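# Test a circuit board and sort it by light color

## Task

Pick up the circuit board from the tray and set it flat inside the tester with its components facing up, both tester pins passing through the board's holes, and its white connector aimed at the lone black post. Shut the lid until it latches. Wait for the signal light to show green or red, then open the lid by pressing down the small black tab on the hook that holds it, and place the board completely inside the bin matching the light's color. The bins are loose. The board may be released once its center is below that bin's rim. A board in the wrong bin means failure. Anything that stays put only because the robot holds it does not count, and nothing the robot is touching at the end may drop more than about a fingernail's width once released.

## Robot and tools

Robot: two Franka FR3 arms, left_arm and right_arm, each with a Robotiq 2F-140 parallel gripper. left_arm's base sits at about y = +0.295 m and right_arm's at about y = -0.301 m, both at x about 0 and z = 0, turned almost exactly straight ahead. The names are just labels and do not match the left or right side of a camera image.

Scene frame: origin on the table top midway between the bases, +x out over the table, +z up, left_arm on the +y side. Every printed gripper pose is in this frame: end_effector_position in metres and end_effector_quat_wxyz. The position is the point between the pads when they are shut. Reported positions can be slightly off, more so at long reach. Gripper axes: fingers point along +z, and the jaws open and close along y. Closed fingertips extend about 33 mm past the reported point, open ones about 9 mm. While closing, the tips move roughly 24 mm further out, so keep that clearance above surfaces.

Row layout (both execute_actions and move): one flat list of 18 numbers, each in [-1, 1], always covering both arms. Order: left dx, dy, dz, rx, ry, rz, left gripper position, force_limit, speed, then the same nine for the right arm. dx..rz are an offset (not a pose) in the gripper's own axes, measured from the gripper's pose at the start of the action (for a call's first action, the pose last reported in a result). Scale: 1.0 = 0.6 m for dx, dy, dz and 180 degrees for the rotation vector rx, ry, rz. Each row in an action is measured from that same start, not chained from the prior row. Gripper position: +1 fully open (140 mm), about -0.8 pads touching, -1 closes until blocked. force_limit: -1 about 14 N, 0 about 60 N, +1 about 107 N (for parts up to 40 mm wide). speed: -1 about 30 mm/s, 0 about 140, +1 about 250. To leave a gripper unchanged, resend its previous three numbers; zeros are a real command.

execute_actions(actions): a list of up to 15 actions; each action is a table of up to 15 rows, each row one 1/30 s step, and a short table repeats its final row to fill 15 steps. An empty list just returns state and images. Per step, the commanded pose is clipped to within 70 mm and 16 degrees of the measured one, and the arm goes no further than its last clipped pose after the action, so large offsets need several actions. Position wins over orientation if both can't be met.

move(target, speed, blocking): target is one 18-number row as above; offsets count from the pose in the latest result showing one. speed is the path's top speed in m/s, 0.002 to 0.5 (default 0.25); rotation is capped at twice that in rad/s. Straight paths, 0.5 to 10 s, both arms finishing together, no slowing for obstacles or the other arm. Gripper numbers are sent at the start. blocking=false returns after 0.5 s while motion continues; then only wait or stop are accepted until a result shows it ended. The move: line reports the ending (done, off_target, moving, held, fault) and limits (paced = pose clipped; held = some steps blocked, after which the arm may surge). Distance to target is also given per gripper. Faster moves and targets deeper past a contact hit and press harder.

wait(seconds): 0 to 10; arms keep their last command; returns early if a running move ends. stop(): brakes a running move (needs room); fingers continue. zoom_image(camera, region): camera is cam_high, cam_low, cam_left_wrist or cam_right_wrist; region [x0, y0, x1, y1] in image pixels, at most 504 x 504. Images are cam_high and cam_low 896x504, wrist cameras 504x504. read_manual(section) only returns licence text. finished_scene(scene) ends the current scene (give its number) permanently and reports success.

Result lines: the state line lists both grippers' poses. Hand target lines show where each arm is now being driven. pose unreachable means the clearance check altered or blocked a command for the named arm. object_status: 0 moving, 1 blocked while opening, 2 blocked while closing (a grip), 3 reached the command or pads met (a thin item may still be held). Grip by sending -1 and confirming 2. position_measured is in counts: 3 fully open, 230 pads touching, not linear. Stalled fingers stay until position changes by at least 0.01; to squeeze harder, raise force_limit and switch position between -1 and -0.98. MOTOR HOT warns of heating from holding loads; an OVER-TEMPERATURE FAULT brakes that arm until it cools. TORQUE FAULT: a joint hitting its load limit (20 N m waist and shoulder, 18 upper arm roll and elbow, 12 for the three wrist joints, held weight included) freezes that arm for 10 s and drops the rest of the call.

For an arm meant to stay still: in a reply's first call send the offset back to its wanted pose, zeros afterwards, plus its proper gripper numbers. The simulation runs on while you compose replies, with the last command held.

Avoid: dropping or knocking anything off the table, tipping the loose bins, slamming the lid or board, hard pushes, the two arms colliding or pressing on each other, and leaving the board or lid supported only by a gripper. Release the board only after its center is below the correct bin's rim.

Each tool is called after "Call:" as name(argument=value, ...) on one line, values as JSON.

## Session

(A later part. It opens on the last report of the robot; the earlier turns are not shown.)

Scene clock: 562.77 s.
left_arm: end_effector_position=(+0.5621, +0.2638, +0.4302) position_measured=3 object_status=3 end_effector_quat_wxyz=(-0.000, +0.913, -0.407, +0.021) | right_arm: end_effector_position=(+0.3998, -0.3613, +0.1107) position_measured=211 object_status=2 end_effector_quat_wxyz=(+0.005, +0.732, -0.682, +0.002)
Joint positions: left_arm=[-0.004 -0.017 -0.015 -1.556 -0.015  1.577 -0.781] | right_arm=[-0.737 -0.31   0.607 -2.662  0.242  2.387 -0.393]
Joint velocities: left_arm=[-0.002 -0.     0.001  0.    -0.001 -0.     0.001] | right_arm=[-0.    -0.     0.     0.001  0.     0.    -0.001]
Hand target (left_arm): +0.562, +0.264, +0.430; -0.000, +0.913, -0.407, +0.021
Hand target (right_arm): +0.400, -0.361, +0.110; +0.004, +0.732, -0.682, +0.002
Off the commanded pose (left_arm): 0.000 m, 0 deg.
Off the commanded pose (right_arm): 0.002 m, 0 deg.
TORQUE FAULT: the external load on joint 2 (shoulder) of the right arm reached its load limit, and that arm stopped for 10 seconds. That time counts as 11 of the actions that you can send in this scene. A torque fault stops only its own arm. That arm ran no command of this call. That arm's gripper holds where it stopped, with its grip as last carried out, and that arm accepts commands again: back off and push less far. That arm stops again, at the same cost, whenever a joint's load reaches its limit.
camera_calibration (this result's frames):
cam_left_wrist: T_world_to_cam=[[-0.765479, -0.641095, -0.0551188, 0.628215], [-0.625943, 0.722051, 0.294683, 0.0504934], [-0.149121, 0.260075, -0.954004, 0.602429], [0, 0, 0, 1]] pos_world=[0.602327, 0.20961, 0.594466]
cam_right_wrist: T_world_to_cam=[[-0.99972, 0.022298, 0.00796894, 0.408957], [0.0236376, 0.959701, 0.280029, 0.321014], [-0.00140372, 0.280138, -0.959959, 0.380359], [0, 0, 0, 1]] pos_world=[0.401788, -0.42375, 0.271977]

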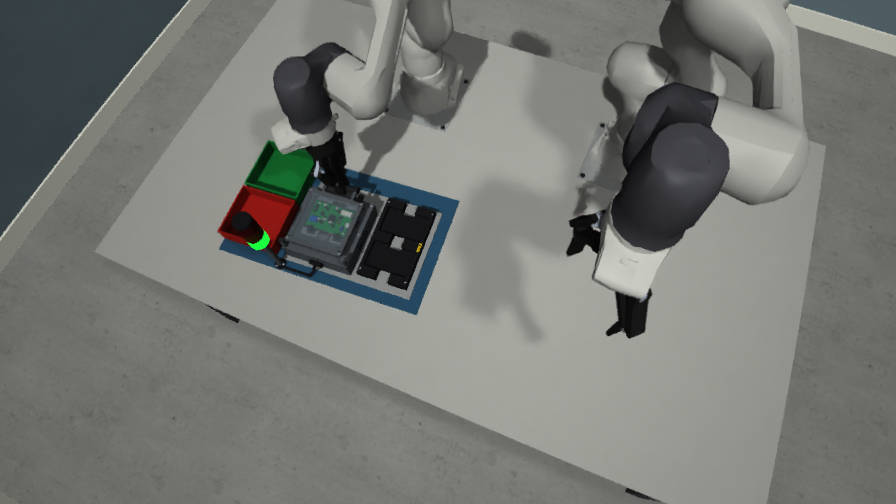

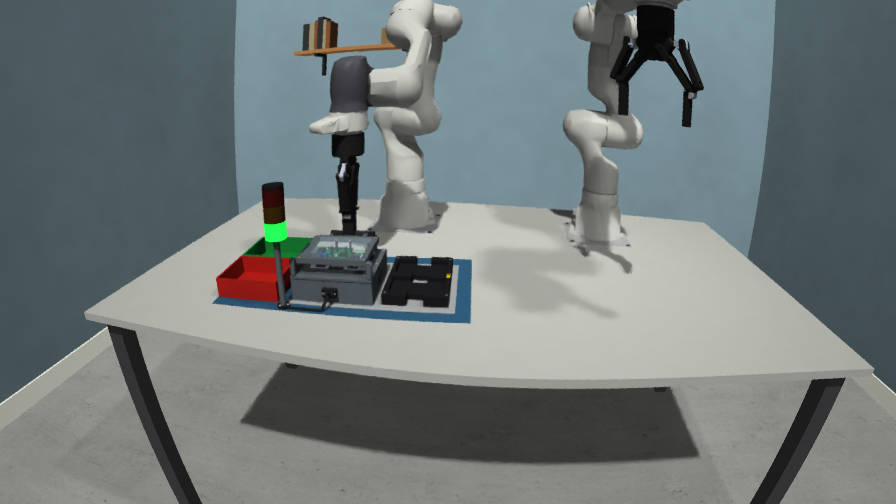

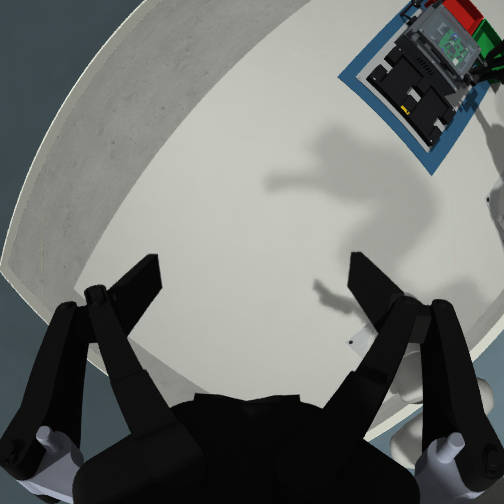

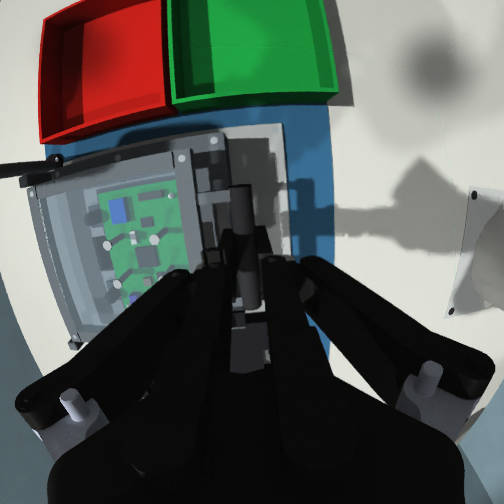

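Call:
execute_actions(actions=[[[0,0,0,0,0,0,1,0,0,0,0,-0.002,0,0,0,-0.4,0,0]]])

Call:
move(target=[0,0,0,0,0,0,1,0,0,0,0,-0.075,0,0,0,-0.8,0,-0.7], speed=0.12)

Scene clock: 567.13 s.
left_arm: end_effector_position=(+0.5621, +0.2638, +0.4302) position_measured=3 object_status=3 end_effector_quat_wxyz=(-0.000, +0.913, -0.407, +0.021) | right_arm: end_effector_position=(+0.3999, -0.3614, +0.1112) position_measured=179 object_status=3 end_effector_quat_wxyz=(+0.005, +0.732, -0.682, +0.002)
Joint positions: left_arm=[-0.004 -0.017 -0.015 -1.556 -0.015  1.577 -0.781] | right_arm=[-0.737 -0.312  0.607 -2.662  0.242  2.387 -0.393]
Joint velocities: left_arm=[-0.    -0.001 -0.002 -0.001  0.001 -0.    -0.001] | right_arm=[ 0.    -0.     0.001 -0.     0.     0.    -0.001]
Hand target (left_arm): +0.562, +0.264, +0.430; -0.000, +0.913, -0.407, +0.021
Hand target (right_arm): +0.400, -0.361, +0.112; +0.005, +0.732, -0.682, +0.002
Off the commanded pose (left_arm): 0.000 m, 0 deg.
Off the commanded pose (right_arm): 0.001 m, 0 deg.
camera_calibration (this result's frames):
cam_left_wrist: T_world_to_cam=[[-0.765479, -0.641095, -0.0551189, 0.628215], [-0.625943, 0.722051, 0.294683, 0.0504935], [-0.149121, 0.260075, -0.954004, 0.602428], [0, 0, 0, 1]] pos_world=[0.602327, 0.209611, 0.594466]
cam_right_wrist: T_world_to_cam=[[-0.999723, 0.0223258, 0.00746945, 0.409096], [0.0235237, 0.959895, 0.279372, 0.32119], [-0.000932667, 0.27947, -0.960154, 0.380437], [0, 0, 0, 1]] pos_world=[0.401782, -0.423763, 0.27249]

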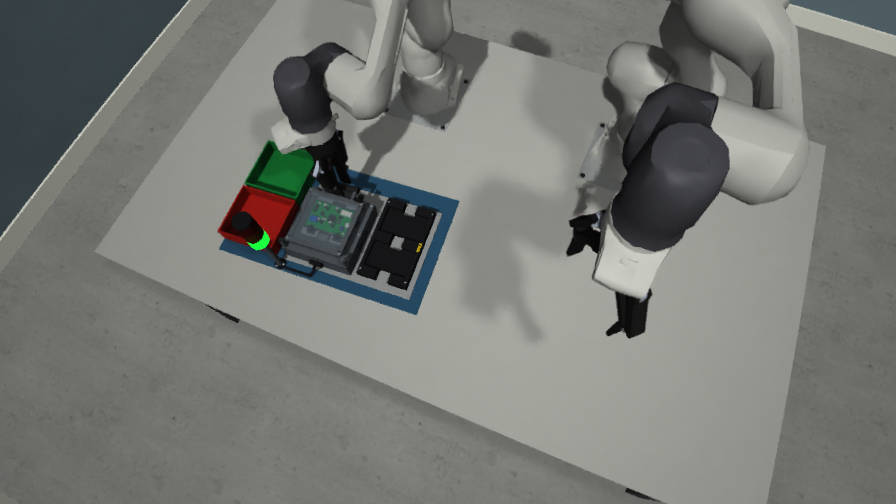

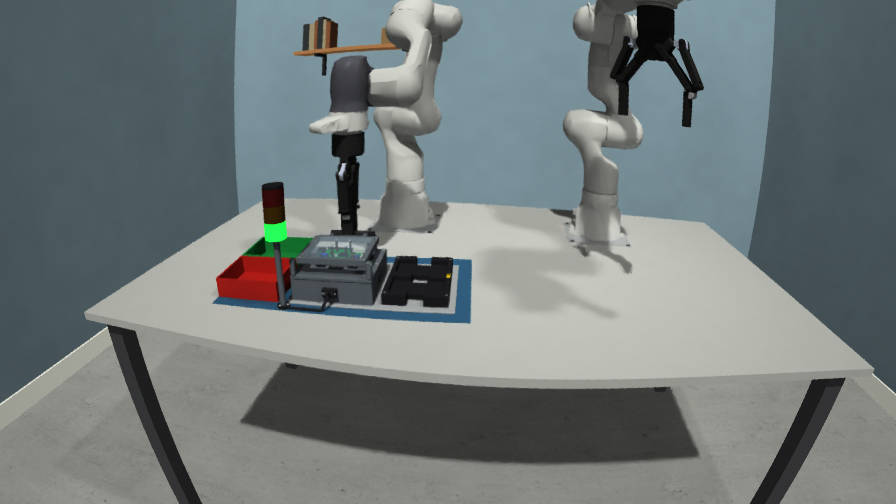

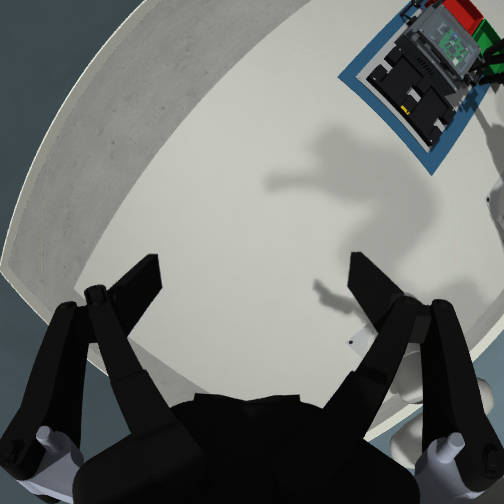

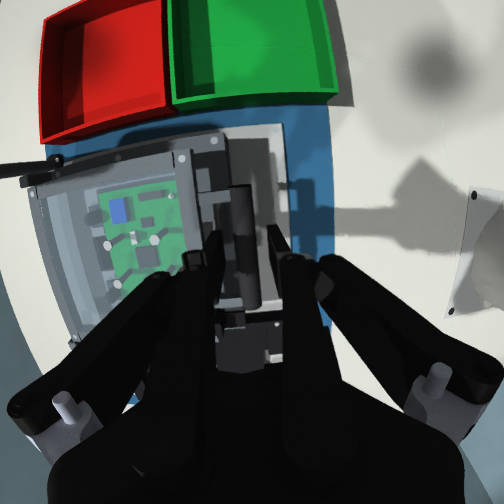

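Scene clock: 568.17 s.
left_arm: end_effector_position=(+0.5621, +0.2638, +0.4302) position_measured=3 object_status=3 end_effector_quat_wxyz=(-0.000, +0.913, -0.407, +0.021) | right_arm: end_effector_position=(+0.4010, -0.3622, +0.1557) position_measured=229 object_status=3 end_effector_quat_wxyz=(+0.004, +0.730, -0.684, +0.004)
Joint positions: left_arm=[-0.004 -0.017 -0.015 -1.556 -0.015  1.577 -0.781] | right_arm=[-0.711 -0.405  0.559 -2.611  0.256  2.248 -0.408]
Joint velocities: left_arm=[-0.     0.001 -0.    -0.    -0.002 -0.    -0.   ] | right_arm=[ 0.004  0.001 -0.002  0.     0.    -0.01  -0.003]
Hand target (left_arm): +0.562, +0.264, +0.430; -0.000, +0.913, -0.407, +0.021
Hand target (right_arm): +0.400, -0.362, +0.156; +0.004, +0.731, -0.682, +0.002
Off the commanded pose (left_arm): 0.000 m, 0 deg.
Off the commanded pose (right_arm): 0.002 m, 0 deg.
move: done
camera_calibration (this result's frames):
cam_left_wrist: T_world_to_cam=[[-0.765479, -0.641095, -0.0551187, 0.628215], [-0.625943, 0.722051, 0.294683, 0.0504934], [-0.149121, 0.260075, -0.954004, 0.602429], [0, 0, 0, 1]] pos_world=[0.602327, 0.20961, 0.594466]
cam_right_wrist: T_world_to_cam=[[-0.999588, 0.0284132, 0.00401255, 0.412618], [0.0284081, 0.960136, 0.278086, 0.307817], [0.00404873, 0.278086, -0.960548, 0.420904], [0, 0, 0, 1]] pos_world=[0.401999, -0.424317, 0.317043]

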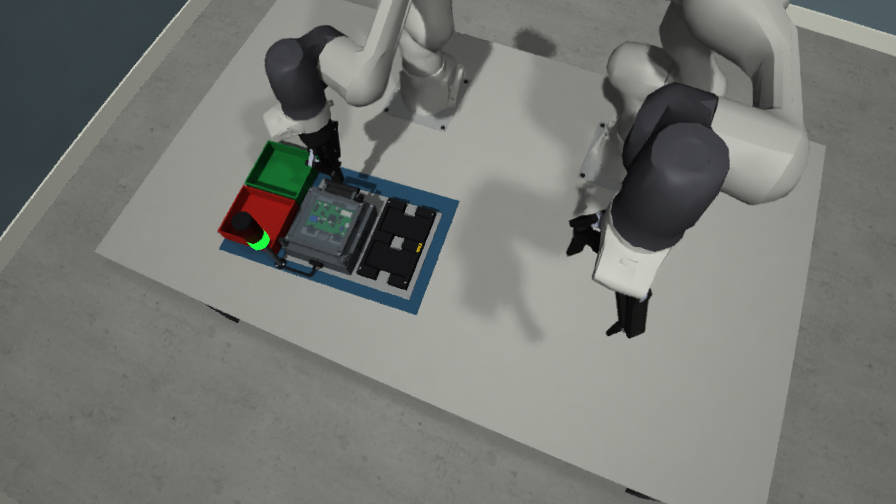

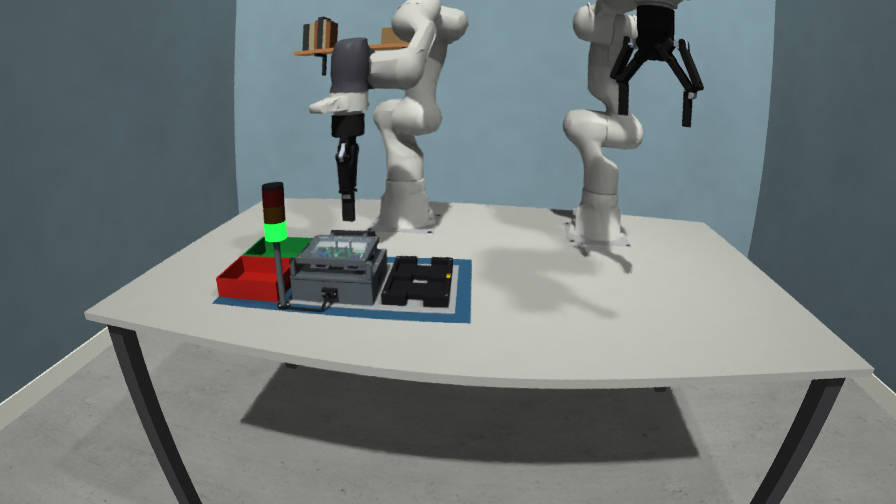

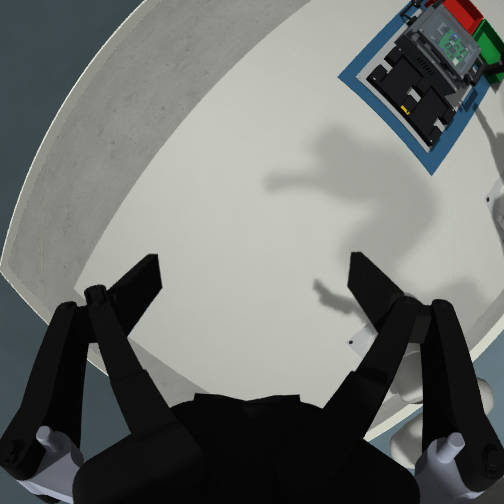

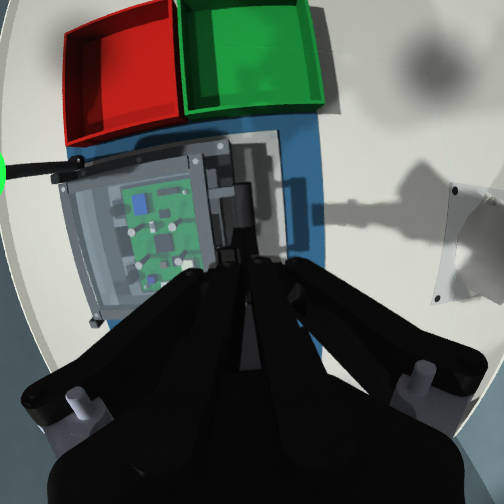

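Call:
zoom_image(camera="cam_high", region=[290, 160, 410, 250])

Call:
move(target=[0,0,0,0,0,0,1,0,0,-0.15,-0.012,0,0,0,0,-0.8,0,-0.7], speed=0.15)

Region (290, 160, 410, 250) of cam_high's 896x504 image, scaled by 4.200, with more detail than that image has; it fills the top 378 rows of this view, and the rest is white.

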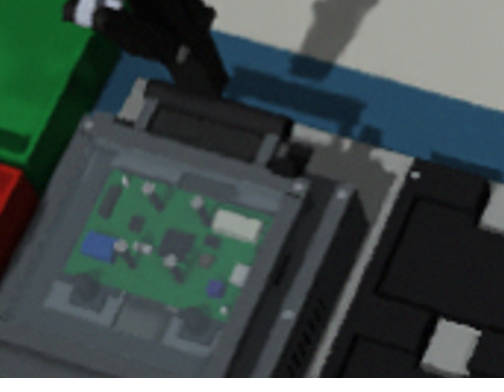

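Scene clock: 579.53 s.
left_arm: end_effector_position=(+0.5621, +0.2638, +0.4302) position_measured=3 object_status=3 end_effector_quat_wxyz=(-0.000, +0.913, -0.407, +0.021) | right_arm: end_effector_position=(+0.4053, -0.2742, +0.1554) position_measured=229 object_status=3 end_effector_quat_wxyz=(+0.004, +0.734, -0.679, +0.006)
Joint positions: left_arm=[-0.004 -0.017 -0.015 -1.556 -0.015  1.577 -0.781] | right_arm=[-0.644 -0.448  0.709 -2.605  0.347  2.23  -0.27 ]
Joint velocities: left_arm=[-0.002 -0.001 -0.    -0.     0.001 -0.     0.001] | right_arm=[-0.002 -0.001  0.001  0.     0.002 -0.001  0.025]
Hand target (left_arm): +0.562, +0.264, +0.430; -0.000, +0.913, -0.407, +0.021
Hand target (right_arm): +0.405, -0.274, +0.156; +0.004, +0.729, -0.684, +0.005
Off the commanded pose (left_arm): 0.000 m, 0 deg.
Off the commanded pose (right_arm): 0.004 m, 1 deg.
move: off_target (right_arm)
camera_calibration (this result's frames):
cam_left_wrist: T_world_to_cam=[[-0.765479, -0.641095, -0.0551188, 0.628215], [-0.625943, 0.722051, 0.294683, 0.0504934], [-0.149121, 0.260075, -0.954004, 0.602429], [0, 0, 0, 1]] pos_world=[0.602327, 0.20961, 0.594466]
cam_right_wrist: T_world_to_cam=[[-0.999863, 0.0165362, 0.0000398488, 0.411796], [0.0159049, 0.961031, 0.275984, 0.228915], [0.00452542, 0.275947, -0.961162, 0.395453], [0, 0, 0, 1]] pos_world=[0.406309, -0.335928, 0.316901]

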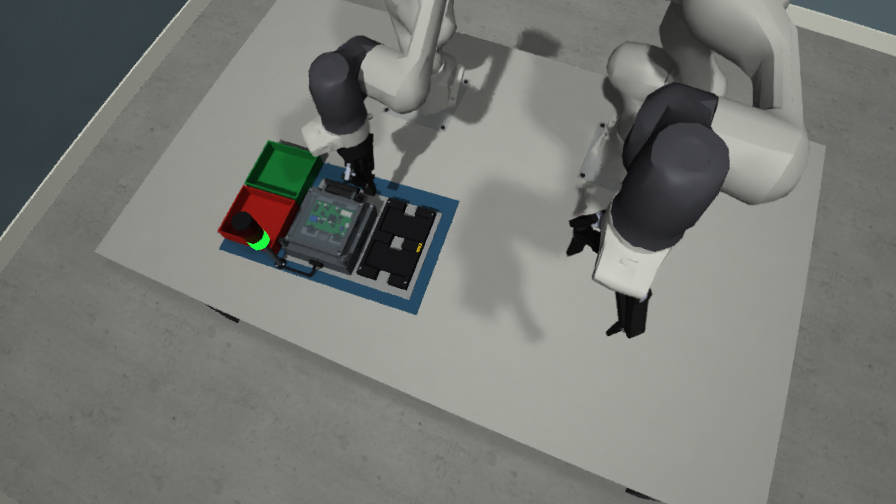

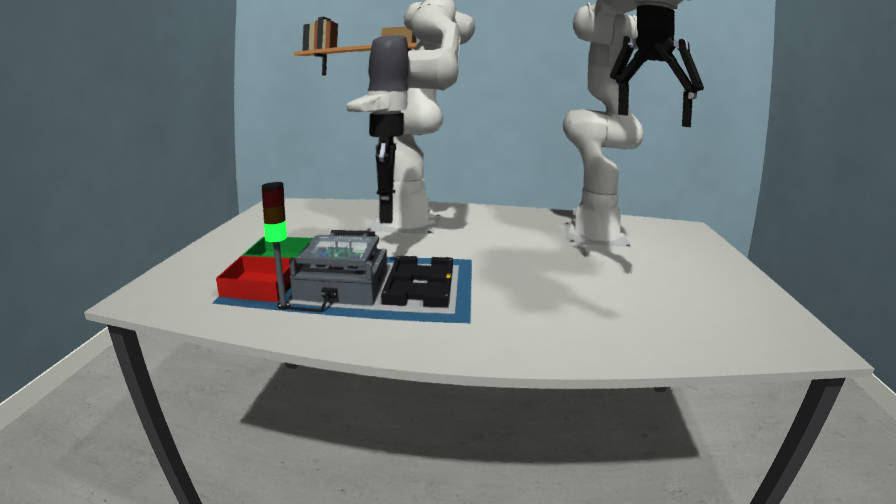

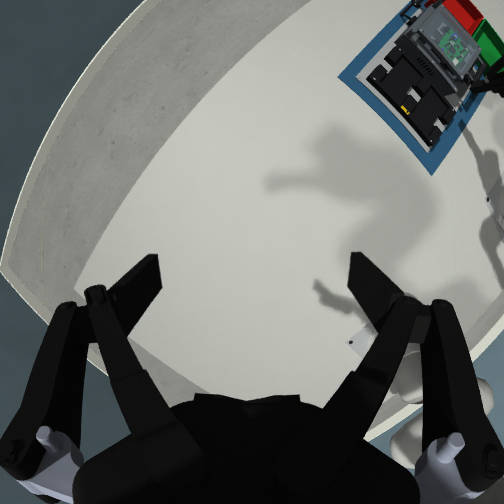

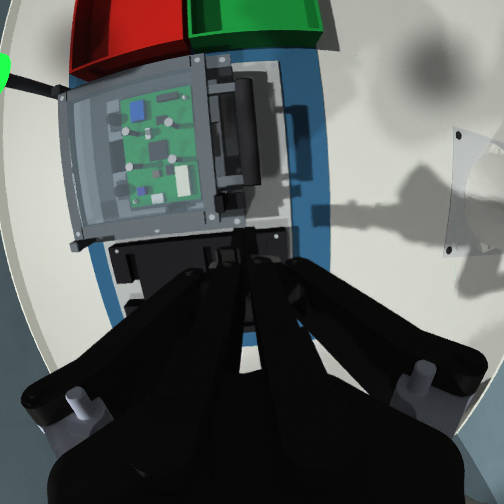

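Call:
zoom_image(camera="cam_right_wrist", region=[190, 150, 310, 270])

Region (190, 150, 310, 270) of cam_right_wrist's 504x504 image, scaled by 4.200, with more detail than that image has.

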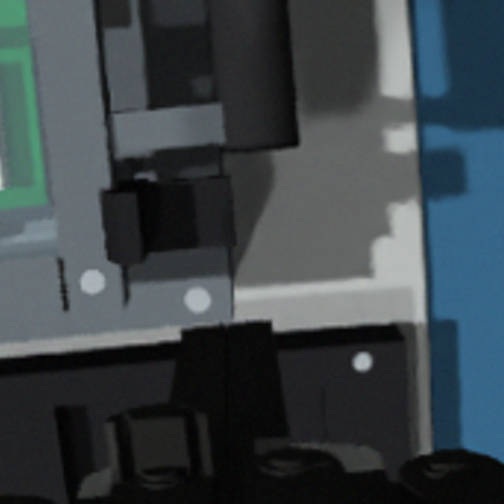

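Call:
move(target=[0,0,0,0,0,0,1,0,0,0.049,-0.003,0.036,0,0,0,-0.8,0,-0.7], speed=0.08)

Call:
zoom_image(camera="cam_right_wrist", region=[190, 150, 310, 270])

Scene clock: 626.67 s.
left_arm: end_effector_position=(+0.5621, +0.2638, +0.4302) position_measured=3 object_status=3 end_effector_quat_wxyz=(-0.000, +0.913, -0.407, +0.021) | right_arm: end_effector_position=(+0.4074, -0.3016, +0.1340) position_measured=229 object_status=3 end_effector_quat_wxyz=(+0.005, +0.731, -0.682, +0.004)
Joint positions: left_arm=[-0.004 -0.017 -0.015 -1.556 -0.015  1.577 -0.781] | right_arm=[-0.689 -0.383  0.699 -2.626  0.312  2.302 -0.299]
Joint velocities: left_arm=[ 0.     0.     0.001  0.    -0.001  0.    -0.001] | right_arm=[ 0.     0.    -0.    -0.001 -0.001  0.013 -0.016]
Hand target (left_arm): +0.562, +0.264, +0.430; -0.000, +0.913, -0.407, +0.021
Hand target (right_arm): +0.408, -0.303, +0.134; +0.004, +0.734, -0.679, +0.006
Off the commanded pose (left_arm): 0.000 m, 0 deg.
Off the commanded pose (right_arm): 0.003 m, 0 deg.
move: done
camera_calibration (this result's frames):
cam_left_wrist: T_world_to_cam=[[-0.765479, -0.641095, -0.0551188, 0.628215], [-0.625943, 0.722051, 0.294683, 0.0504935], [-0.149121, 0.260075, -0.954004, 0.602428], [0, 0, 0, 1]] pos_world=[0.602327, 0.20961, 0.594466]
cam_right_wrist: T_world_to_cam=[[-0.999707, 0.0237289, 0.00473439, 0.415897], [0.0241117, 0.960568, 0.276997, 0.257482], [0.00202512, 0.27703, -0.960859, 0.383734], [0, 0, 0, 1]] pos_world=[0.40879, -0.363504, 0.295423]

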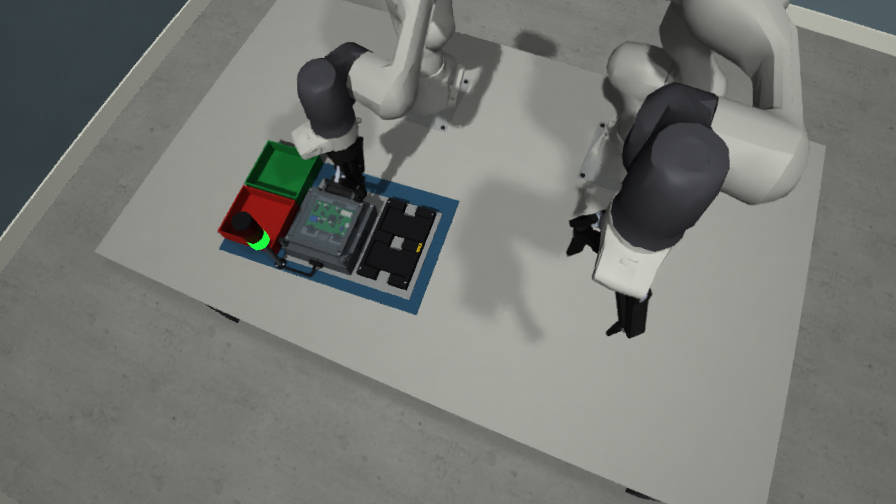

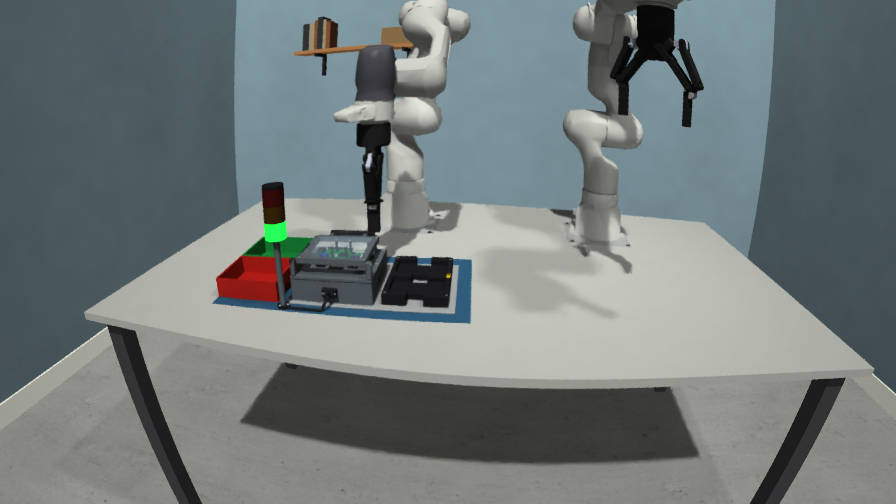

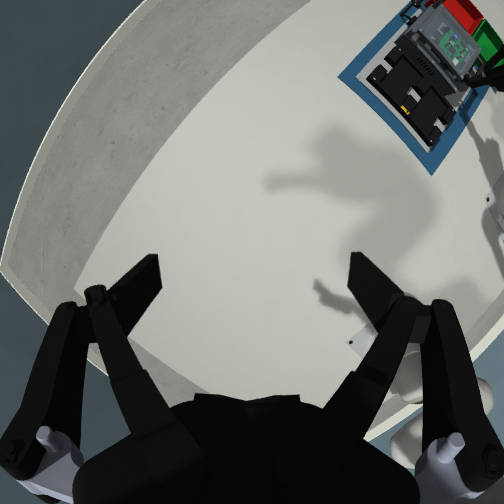

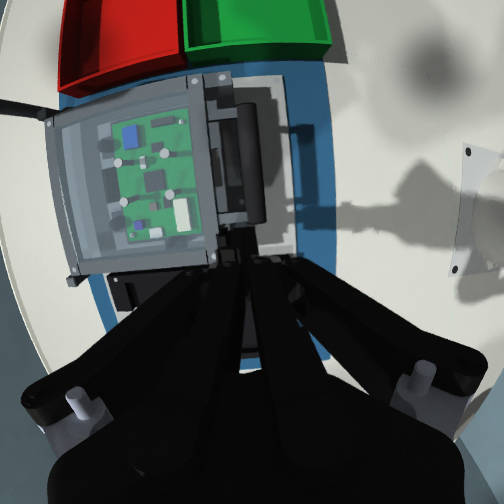

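Region (190, 150, 310, 270) of cam_right_wrist's 504x504 image, scaled by 4.200, with more detail than that image has.

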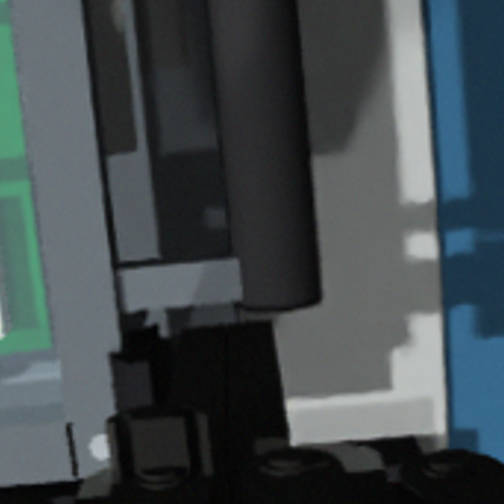

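Call:
move(target=[0,0,0,0,0,0,1,0,0,-0.002,0.003,0.036,0,0,0,-0.8,0,-0.7], speed=0.03)

Scene clock: 641.90 s.
left_arm: end_effector_position=(+0.5621, +0.2638, +0.4302) position_measured=3 object_status=3 end_effector_quat_wxyz=(-0.000, +0.913, -0.407, +0.021) | right_arm: end_effector_position=(+0.4023, -0.3003, +0.1185) position_measured=229 object_status=3 end_effector_quat_wxyz=(+0.009, +0.733, -0.680, +0.001)
Joint positions: left_arm=[-0.004 -0.017 -0.015 -1.556 -0.015  1.577 -0.781] | right_arm=[-0.701 -0.358  0.725 -2.647  0.307  2.338 -0.295]
Joint velocities: left_arm=[-0.     0.001 -0.001 -0.    -0.001  0.    -0.   ] | right_arm=[-0.005 -0.002  0.011 -0.    -0.001  0.002  0.008]
Hand target (left_arm): +0.562, +0.264, +0.430; -0.000, +0.913, -0.407, +0.021
Hand target (right_arm): +0.405, -0.300, +0.113; +0.005, +0.732, -0.682, +0.004
Off the commanded pose (left_arm): 0.000 m, 0 deg.
Off the commanded pose (right_arm): 0.007 m, 1 deg.
move: off_target (right_arm)
camera_calibration (this result's frames):
cam_left_wrist: T_world_to_cam=[[-0.765479, -0.641095, -0.0551188, 0.628215], [-0.625943, 0.722051, 0.294683, 0.0504935], [-0.149121, 0.260075, -0.954004, 0.602429], [0, 0, 0, 1]] pos_world=[0.602327, 0.20961, 0.594466]
cam_right_wrist: T_world_to_cam=[[-0.999715, 0.017782, 0.0159557, 0.407735], [0.0214842, 0.961254, 0.274826, 0.262169], [-0.0104505, 0.275091, -0.961361, 0.372974], [0, 0, 0, 1]] pos_world=[0.405884, -0.361864, 0.280007]

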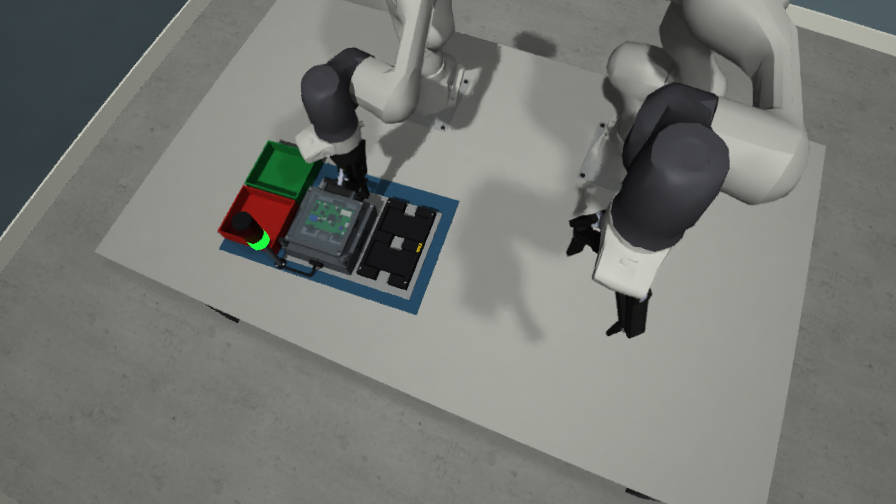

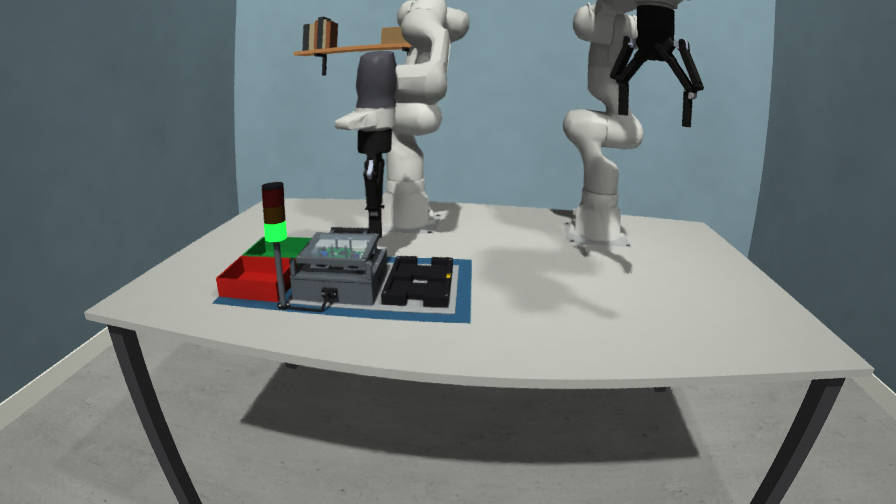

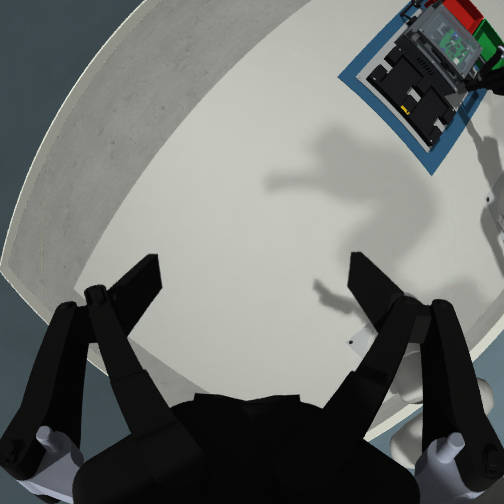

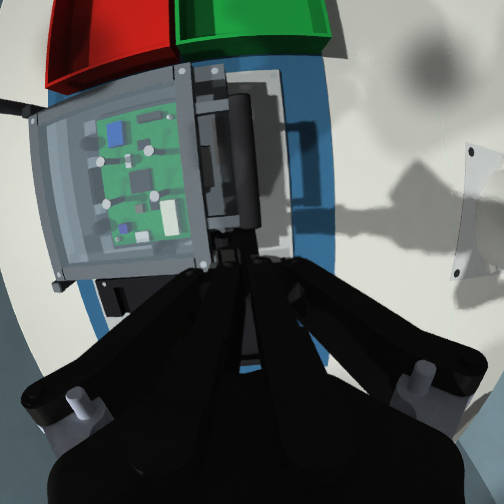

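Call:
zoom_image(camera="cam_low", region=[280, 200, 420, 310])

Call:
zoom_image(camera="cam_high", region=[290, 160, 410, 250])

Region (280, 200, 420, 310) of cam_low's 896x504 image, scaled by 3.600, with more detail than that image has; it fills the top 396 rows of this view, and the rest is white.

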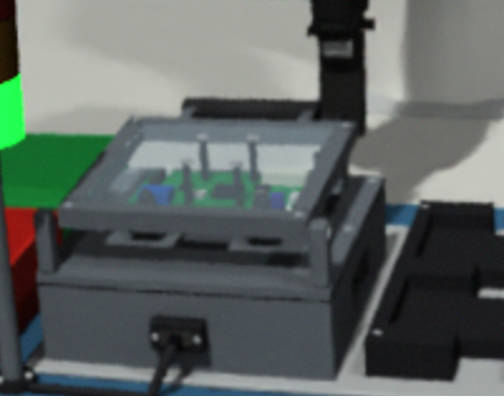

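Region (290, 160, 410, 250) of cam_high's 896x504 image, scaled by 4.200, with more detail than that image has; it fills the top 378 rows of this view, and the rest is white.

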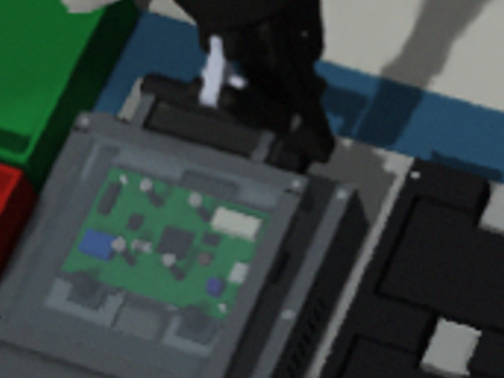

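Call:
execute_actions(actions=[[[0,0,0,0,0,0,1,0,0,0,-0.003,0.013,0,0,0,-0.8,0,-0.7]]])

Call:
zoom_image(camera="cam_high", region=[290, 160, 410, 250])

Scene clock: 653.27 s.
left_arm: end_effector_position=(+0.5621, +0.2638, +0.4302) position_measured=3 object_status=3 end_effector_quat_wxyz=(-0.000, +0.913, -0.407, +0.021) | right_arm: end_effector_position=(+0.4025, -0.3002, +0.1184) position_measured=229 object_status=3 end_effector_quat_wxyz=(+0.013, +0.735, -0.678, +0.001)
Joint positions: left_arm=[-0.004 -0.017 -0.015 -1.556 -0.015  1.577 -0.781] | right_arm=[-0.708 -0.355  0.735 -2.641  0.299  2.333 -0.29 ]
Joint velocities: left_arm=[ 0.001  0.     0.     0.001 -0.     0.    -0.002] | right_arm=[-0.004  0.001  0.005  0.001 -0.    -0.002  0.001]
Hand target (left_arm): +0.562, +0.264, +0.430; -0.000, +0.913, -0.407, +0.021
Hand target (right_arm): +0.404, -0.300, +0.111; +0.010, +0.733, -0.680, +0.001
Off the commanded pose (left_arm): 0.000 m, 0 deg.
Off the commanded pose (right_arm): 0.008 m, 0 deg.
camera_calibration (this result's frames):
cam_left_wrist: T_world_to_cam=[[-0.765479, -0.641095, -0.0551189, 0.628215], [-0.625943, 0.722051, 0.294682, 0.0504936], [-0.149121, 0.260075, -0.954004, 0.602429], [0, 0, 0, 1]] pos_world=[0.602327, 0.20961, 0.594466]
cam_right_wrist: T_world_to_cam=[[-0.999692, 0.0137055, 0.0206836, 0.406149], [0.0187746, 0.96284, 0.269419, 0.264326], [-0.0162225, 0.269725, -0.962801, 0.373812], [0, 0, 0, 1]] pos_world=[0.407126, -0.360896, 0.280291]

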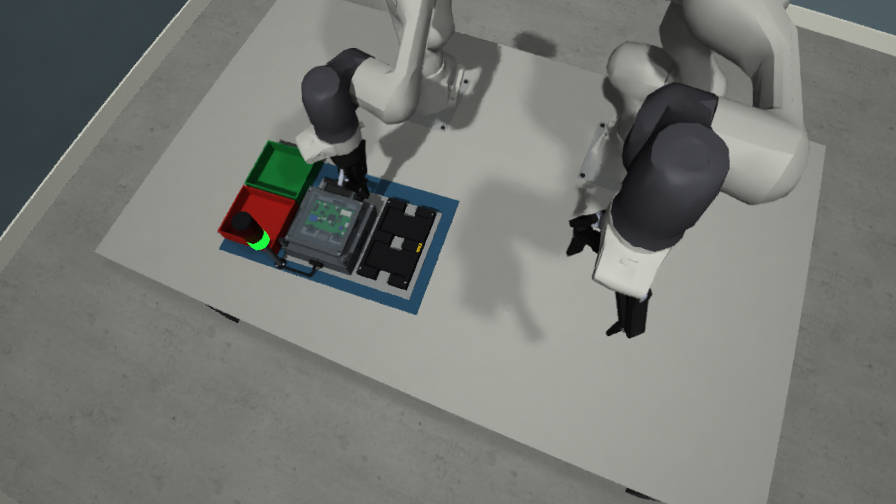

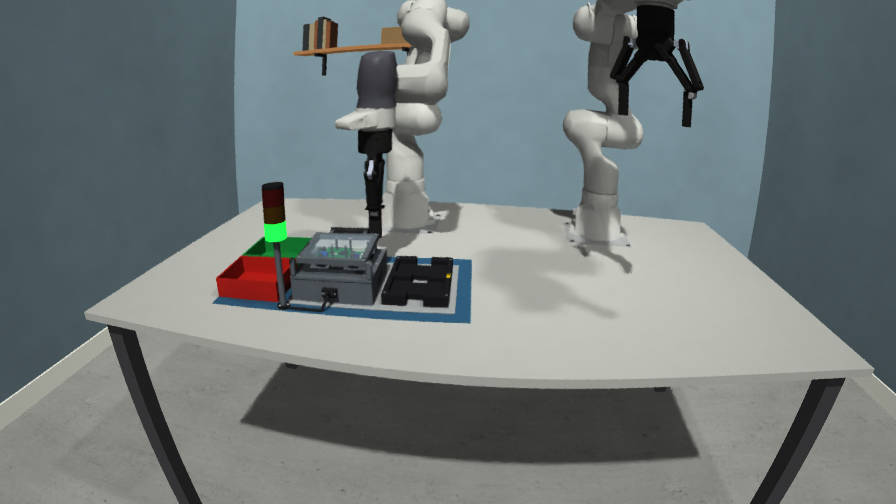

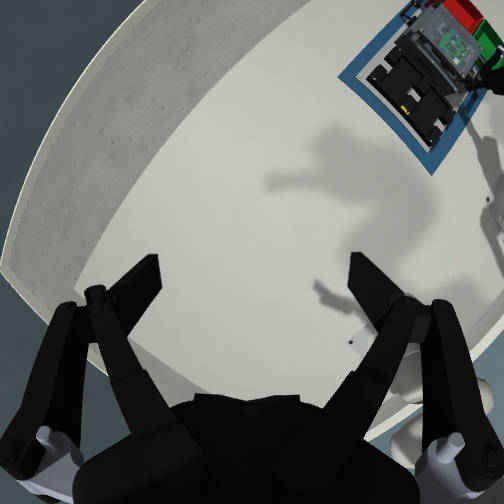

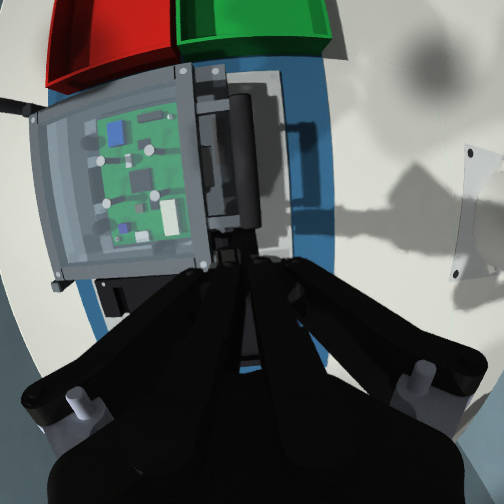

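Region (290, 160, 410, 250) of cam_high's 896x504 image, scaled by 4.200, with more detail than that image has; it fills the top 378 rows of this view, and the rest is white.

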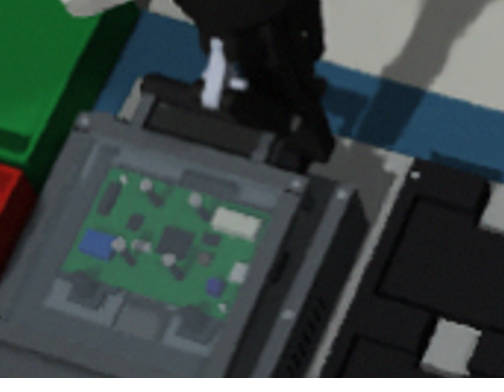

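Call:
move(target=[0,0,0,0,0,0,1,0,0,0,0,-0.045,-0.004,-0.005,0,-0.5,0,0], speed=0.08)

Call:
zoom_image(camera="cam_high", region=[290, 160, 410, 250])

Call:
zoom_image(camera="cam_low", region=[280, 200, 420, 310])

Scene clock: 659.17 s.
left_arm: end_effector_position=(+0.5621, +0.2638, +0.4302) position_measured=3 object_status=3 end_effector_quat_wxyz=(-0.000, +0.913, -0.407, +0.021) | right_arm: end_effector_position=(+0.4038, -0.3007, +0.1447) position_measured=192 object_status=3 end_effector_quat_wxyz=(+0.012, +0.732, -0.681, -0.007)
Joint positions: left_arm=[-0.004 -0.017 -0.015 -1.556 -0.015  1.577 -0.781] | right_arm=[-0.694 -0.395  0.693 -2.596  0.306  2.235 -0.304]
Joint velocities: left_arm=[ 0.     0.001  0.     0.001 -0.     0.     0.001] | right_arm=[ 0.006 -0.001 -0.009  0.001 -0.    -0.011 -0.006]
Hand target (left_arm): +0.562, +0.264, +0.430; -0.000, +0.913, -0.407, +0.021
Hand target (right_arm): +0.403, -0.300, +0.145; +0.012, +0.734, -0.679, -0.009
Off the commanded pose (left_arm): 0.000 m, 0 deg.
Off the commanded pose (right_arm): 0.002 m, 0 deg.
move: done
camera_calibration (this result's frames):
cam_left_wrist: T_world_to_cam=[[-0.765479, -0.641095, -0.0551189, 0.628215], [-0.625943, 0.722051, 0.294683, 0.0504935], [-0.149121, 0.260075, -0.954004, 0.602429], [0, 0, 0, 1]] pos_world=[0.602327, 0.20961, 0.594466]
cam_right_wrist: T_world_to_cam=[[-0.999293, 0.0205107, 0.0315093, 0.407186], [0.028561, 0.959155, 0.281435, 0.250912], [-0.0244499, 0.282135, -0.959063, 0.405785], [0, 0, 0, 1]] pos_world=[0.409653, -0.363502, 0.305728]

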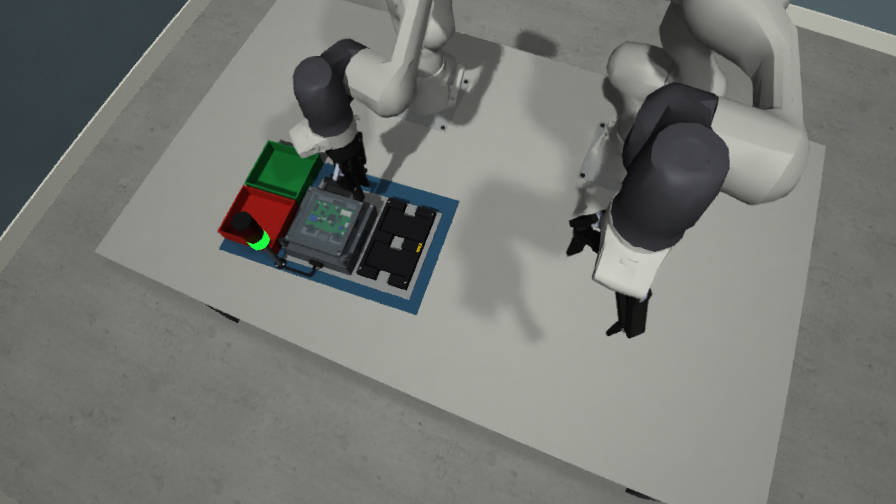

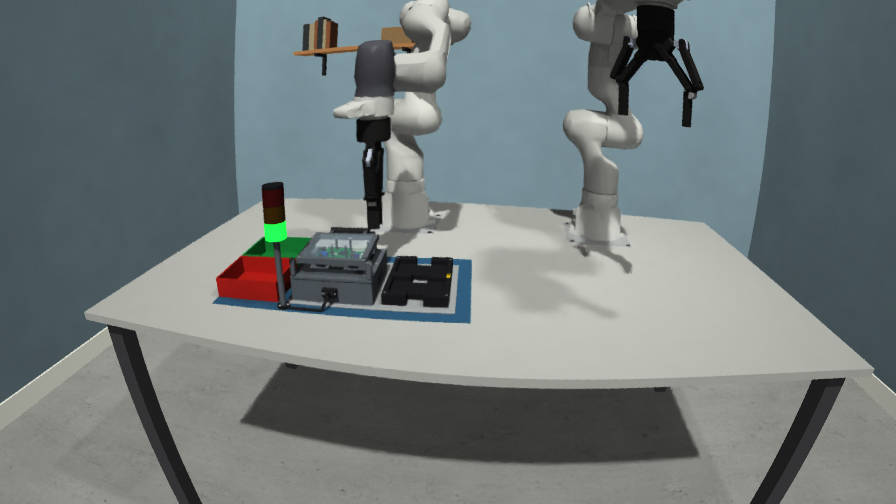

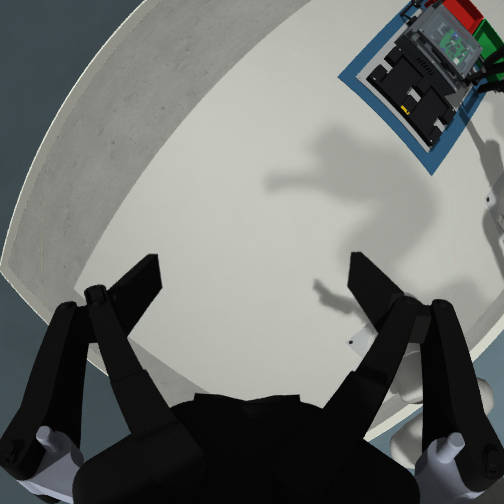

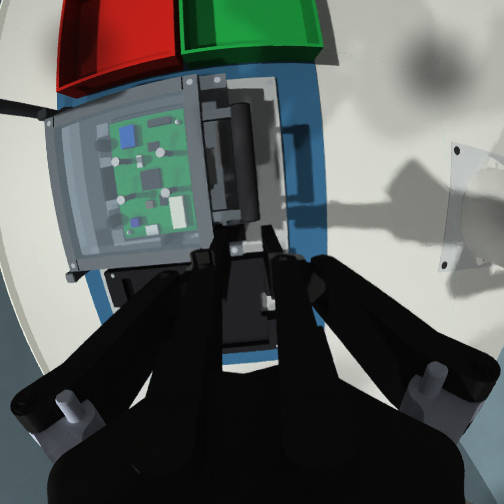

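Region (290, 160, 410, 250) of cam_high's 896x504 image, scaled by 4.200, with more detail than that image has; it fills the top 378 rows of this view, and the rest is white.

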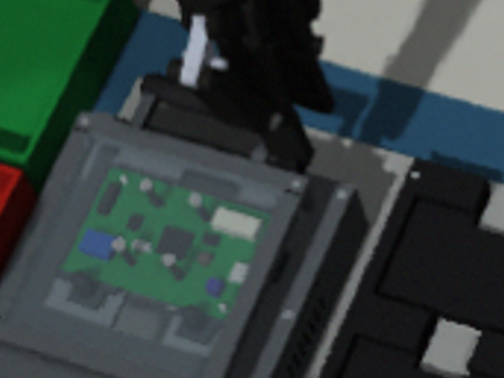

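Region (280, 200, 420, 310) of cam_low's 896x504 image, scaled by 3.600, with more detail than that image has; it fills the top 396 rows of this view, and the rest is white.

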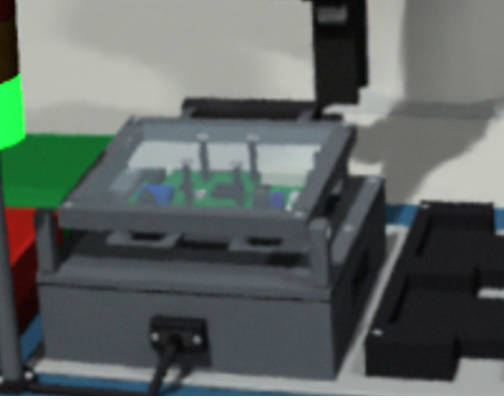

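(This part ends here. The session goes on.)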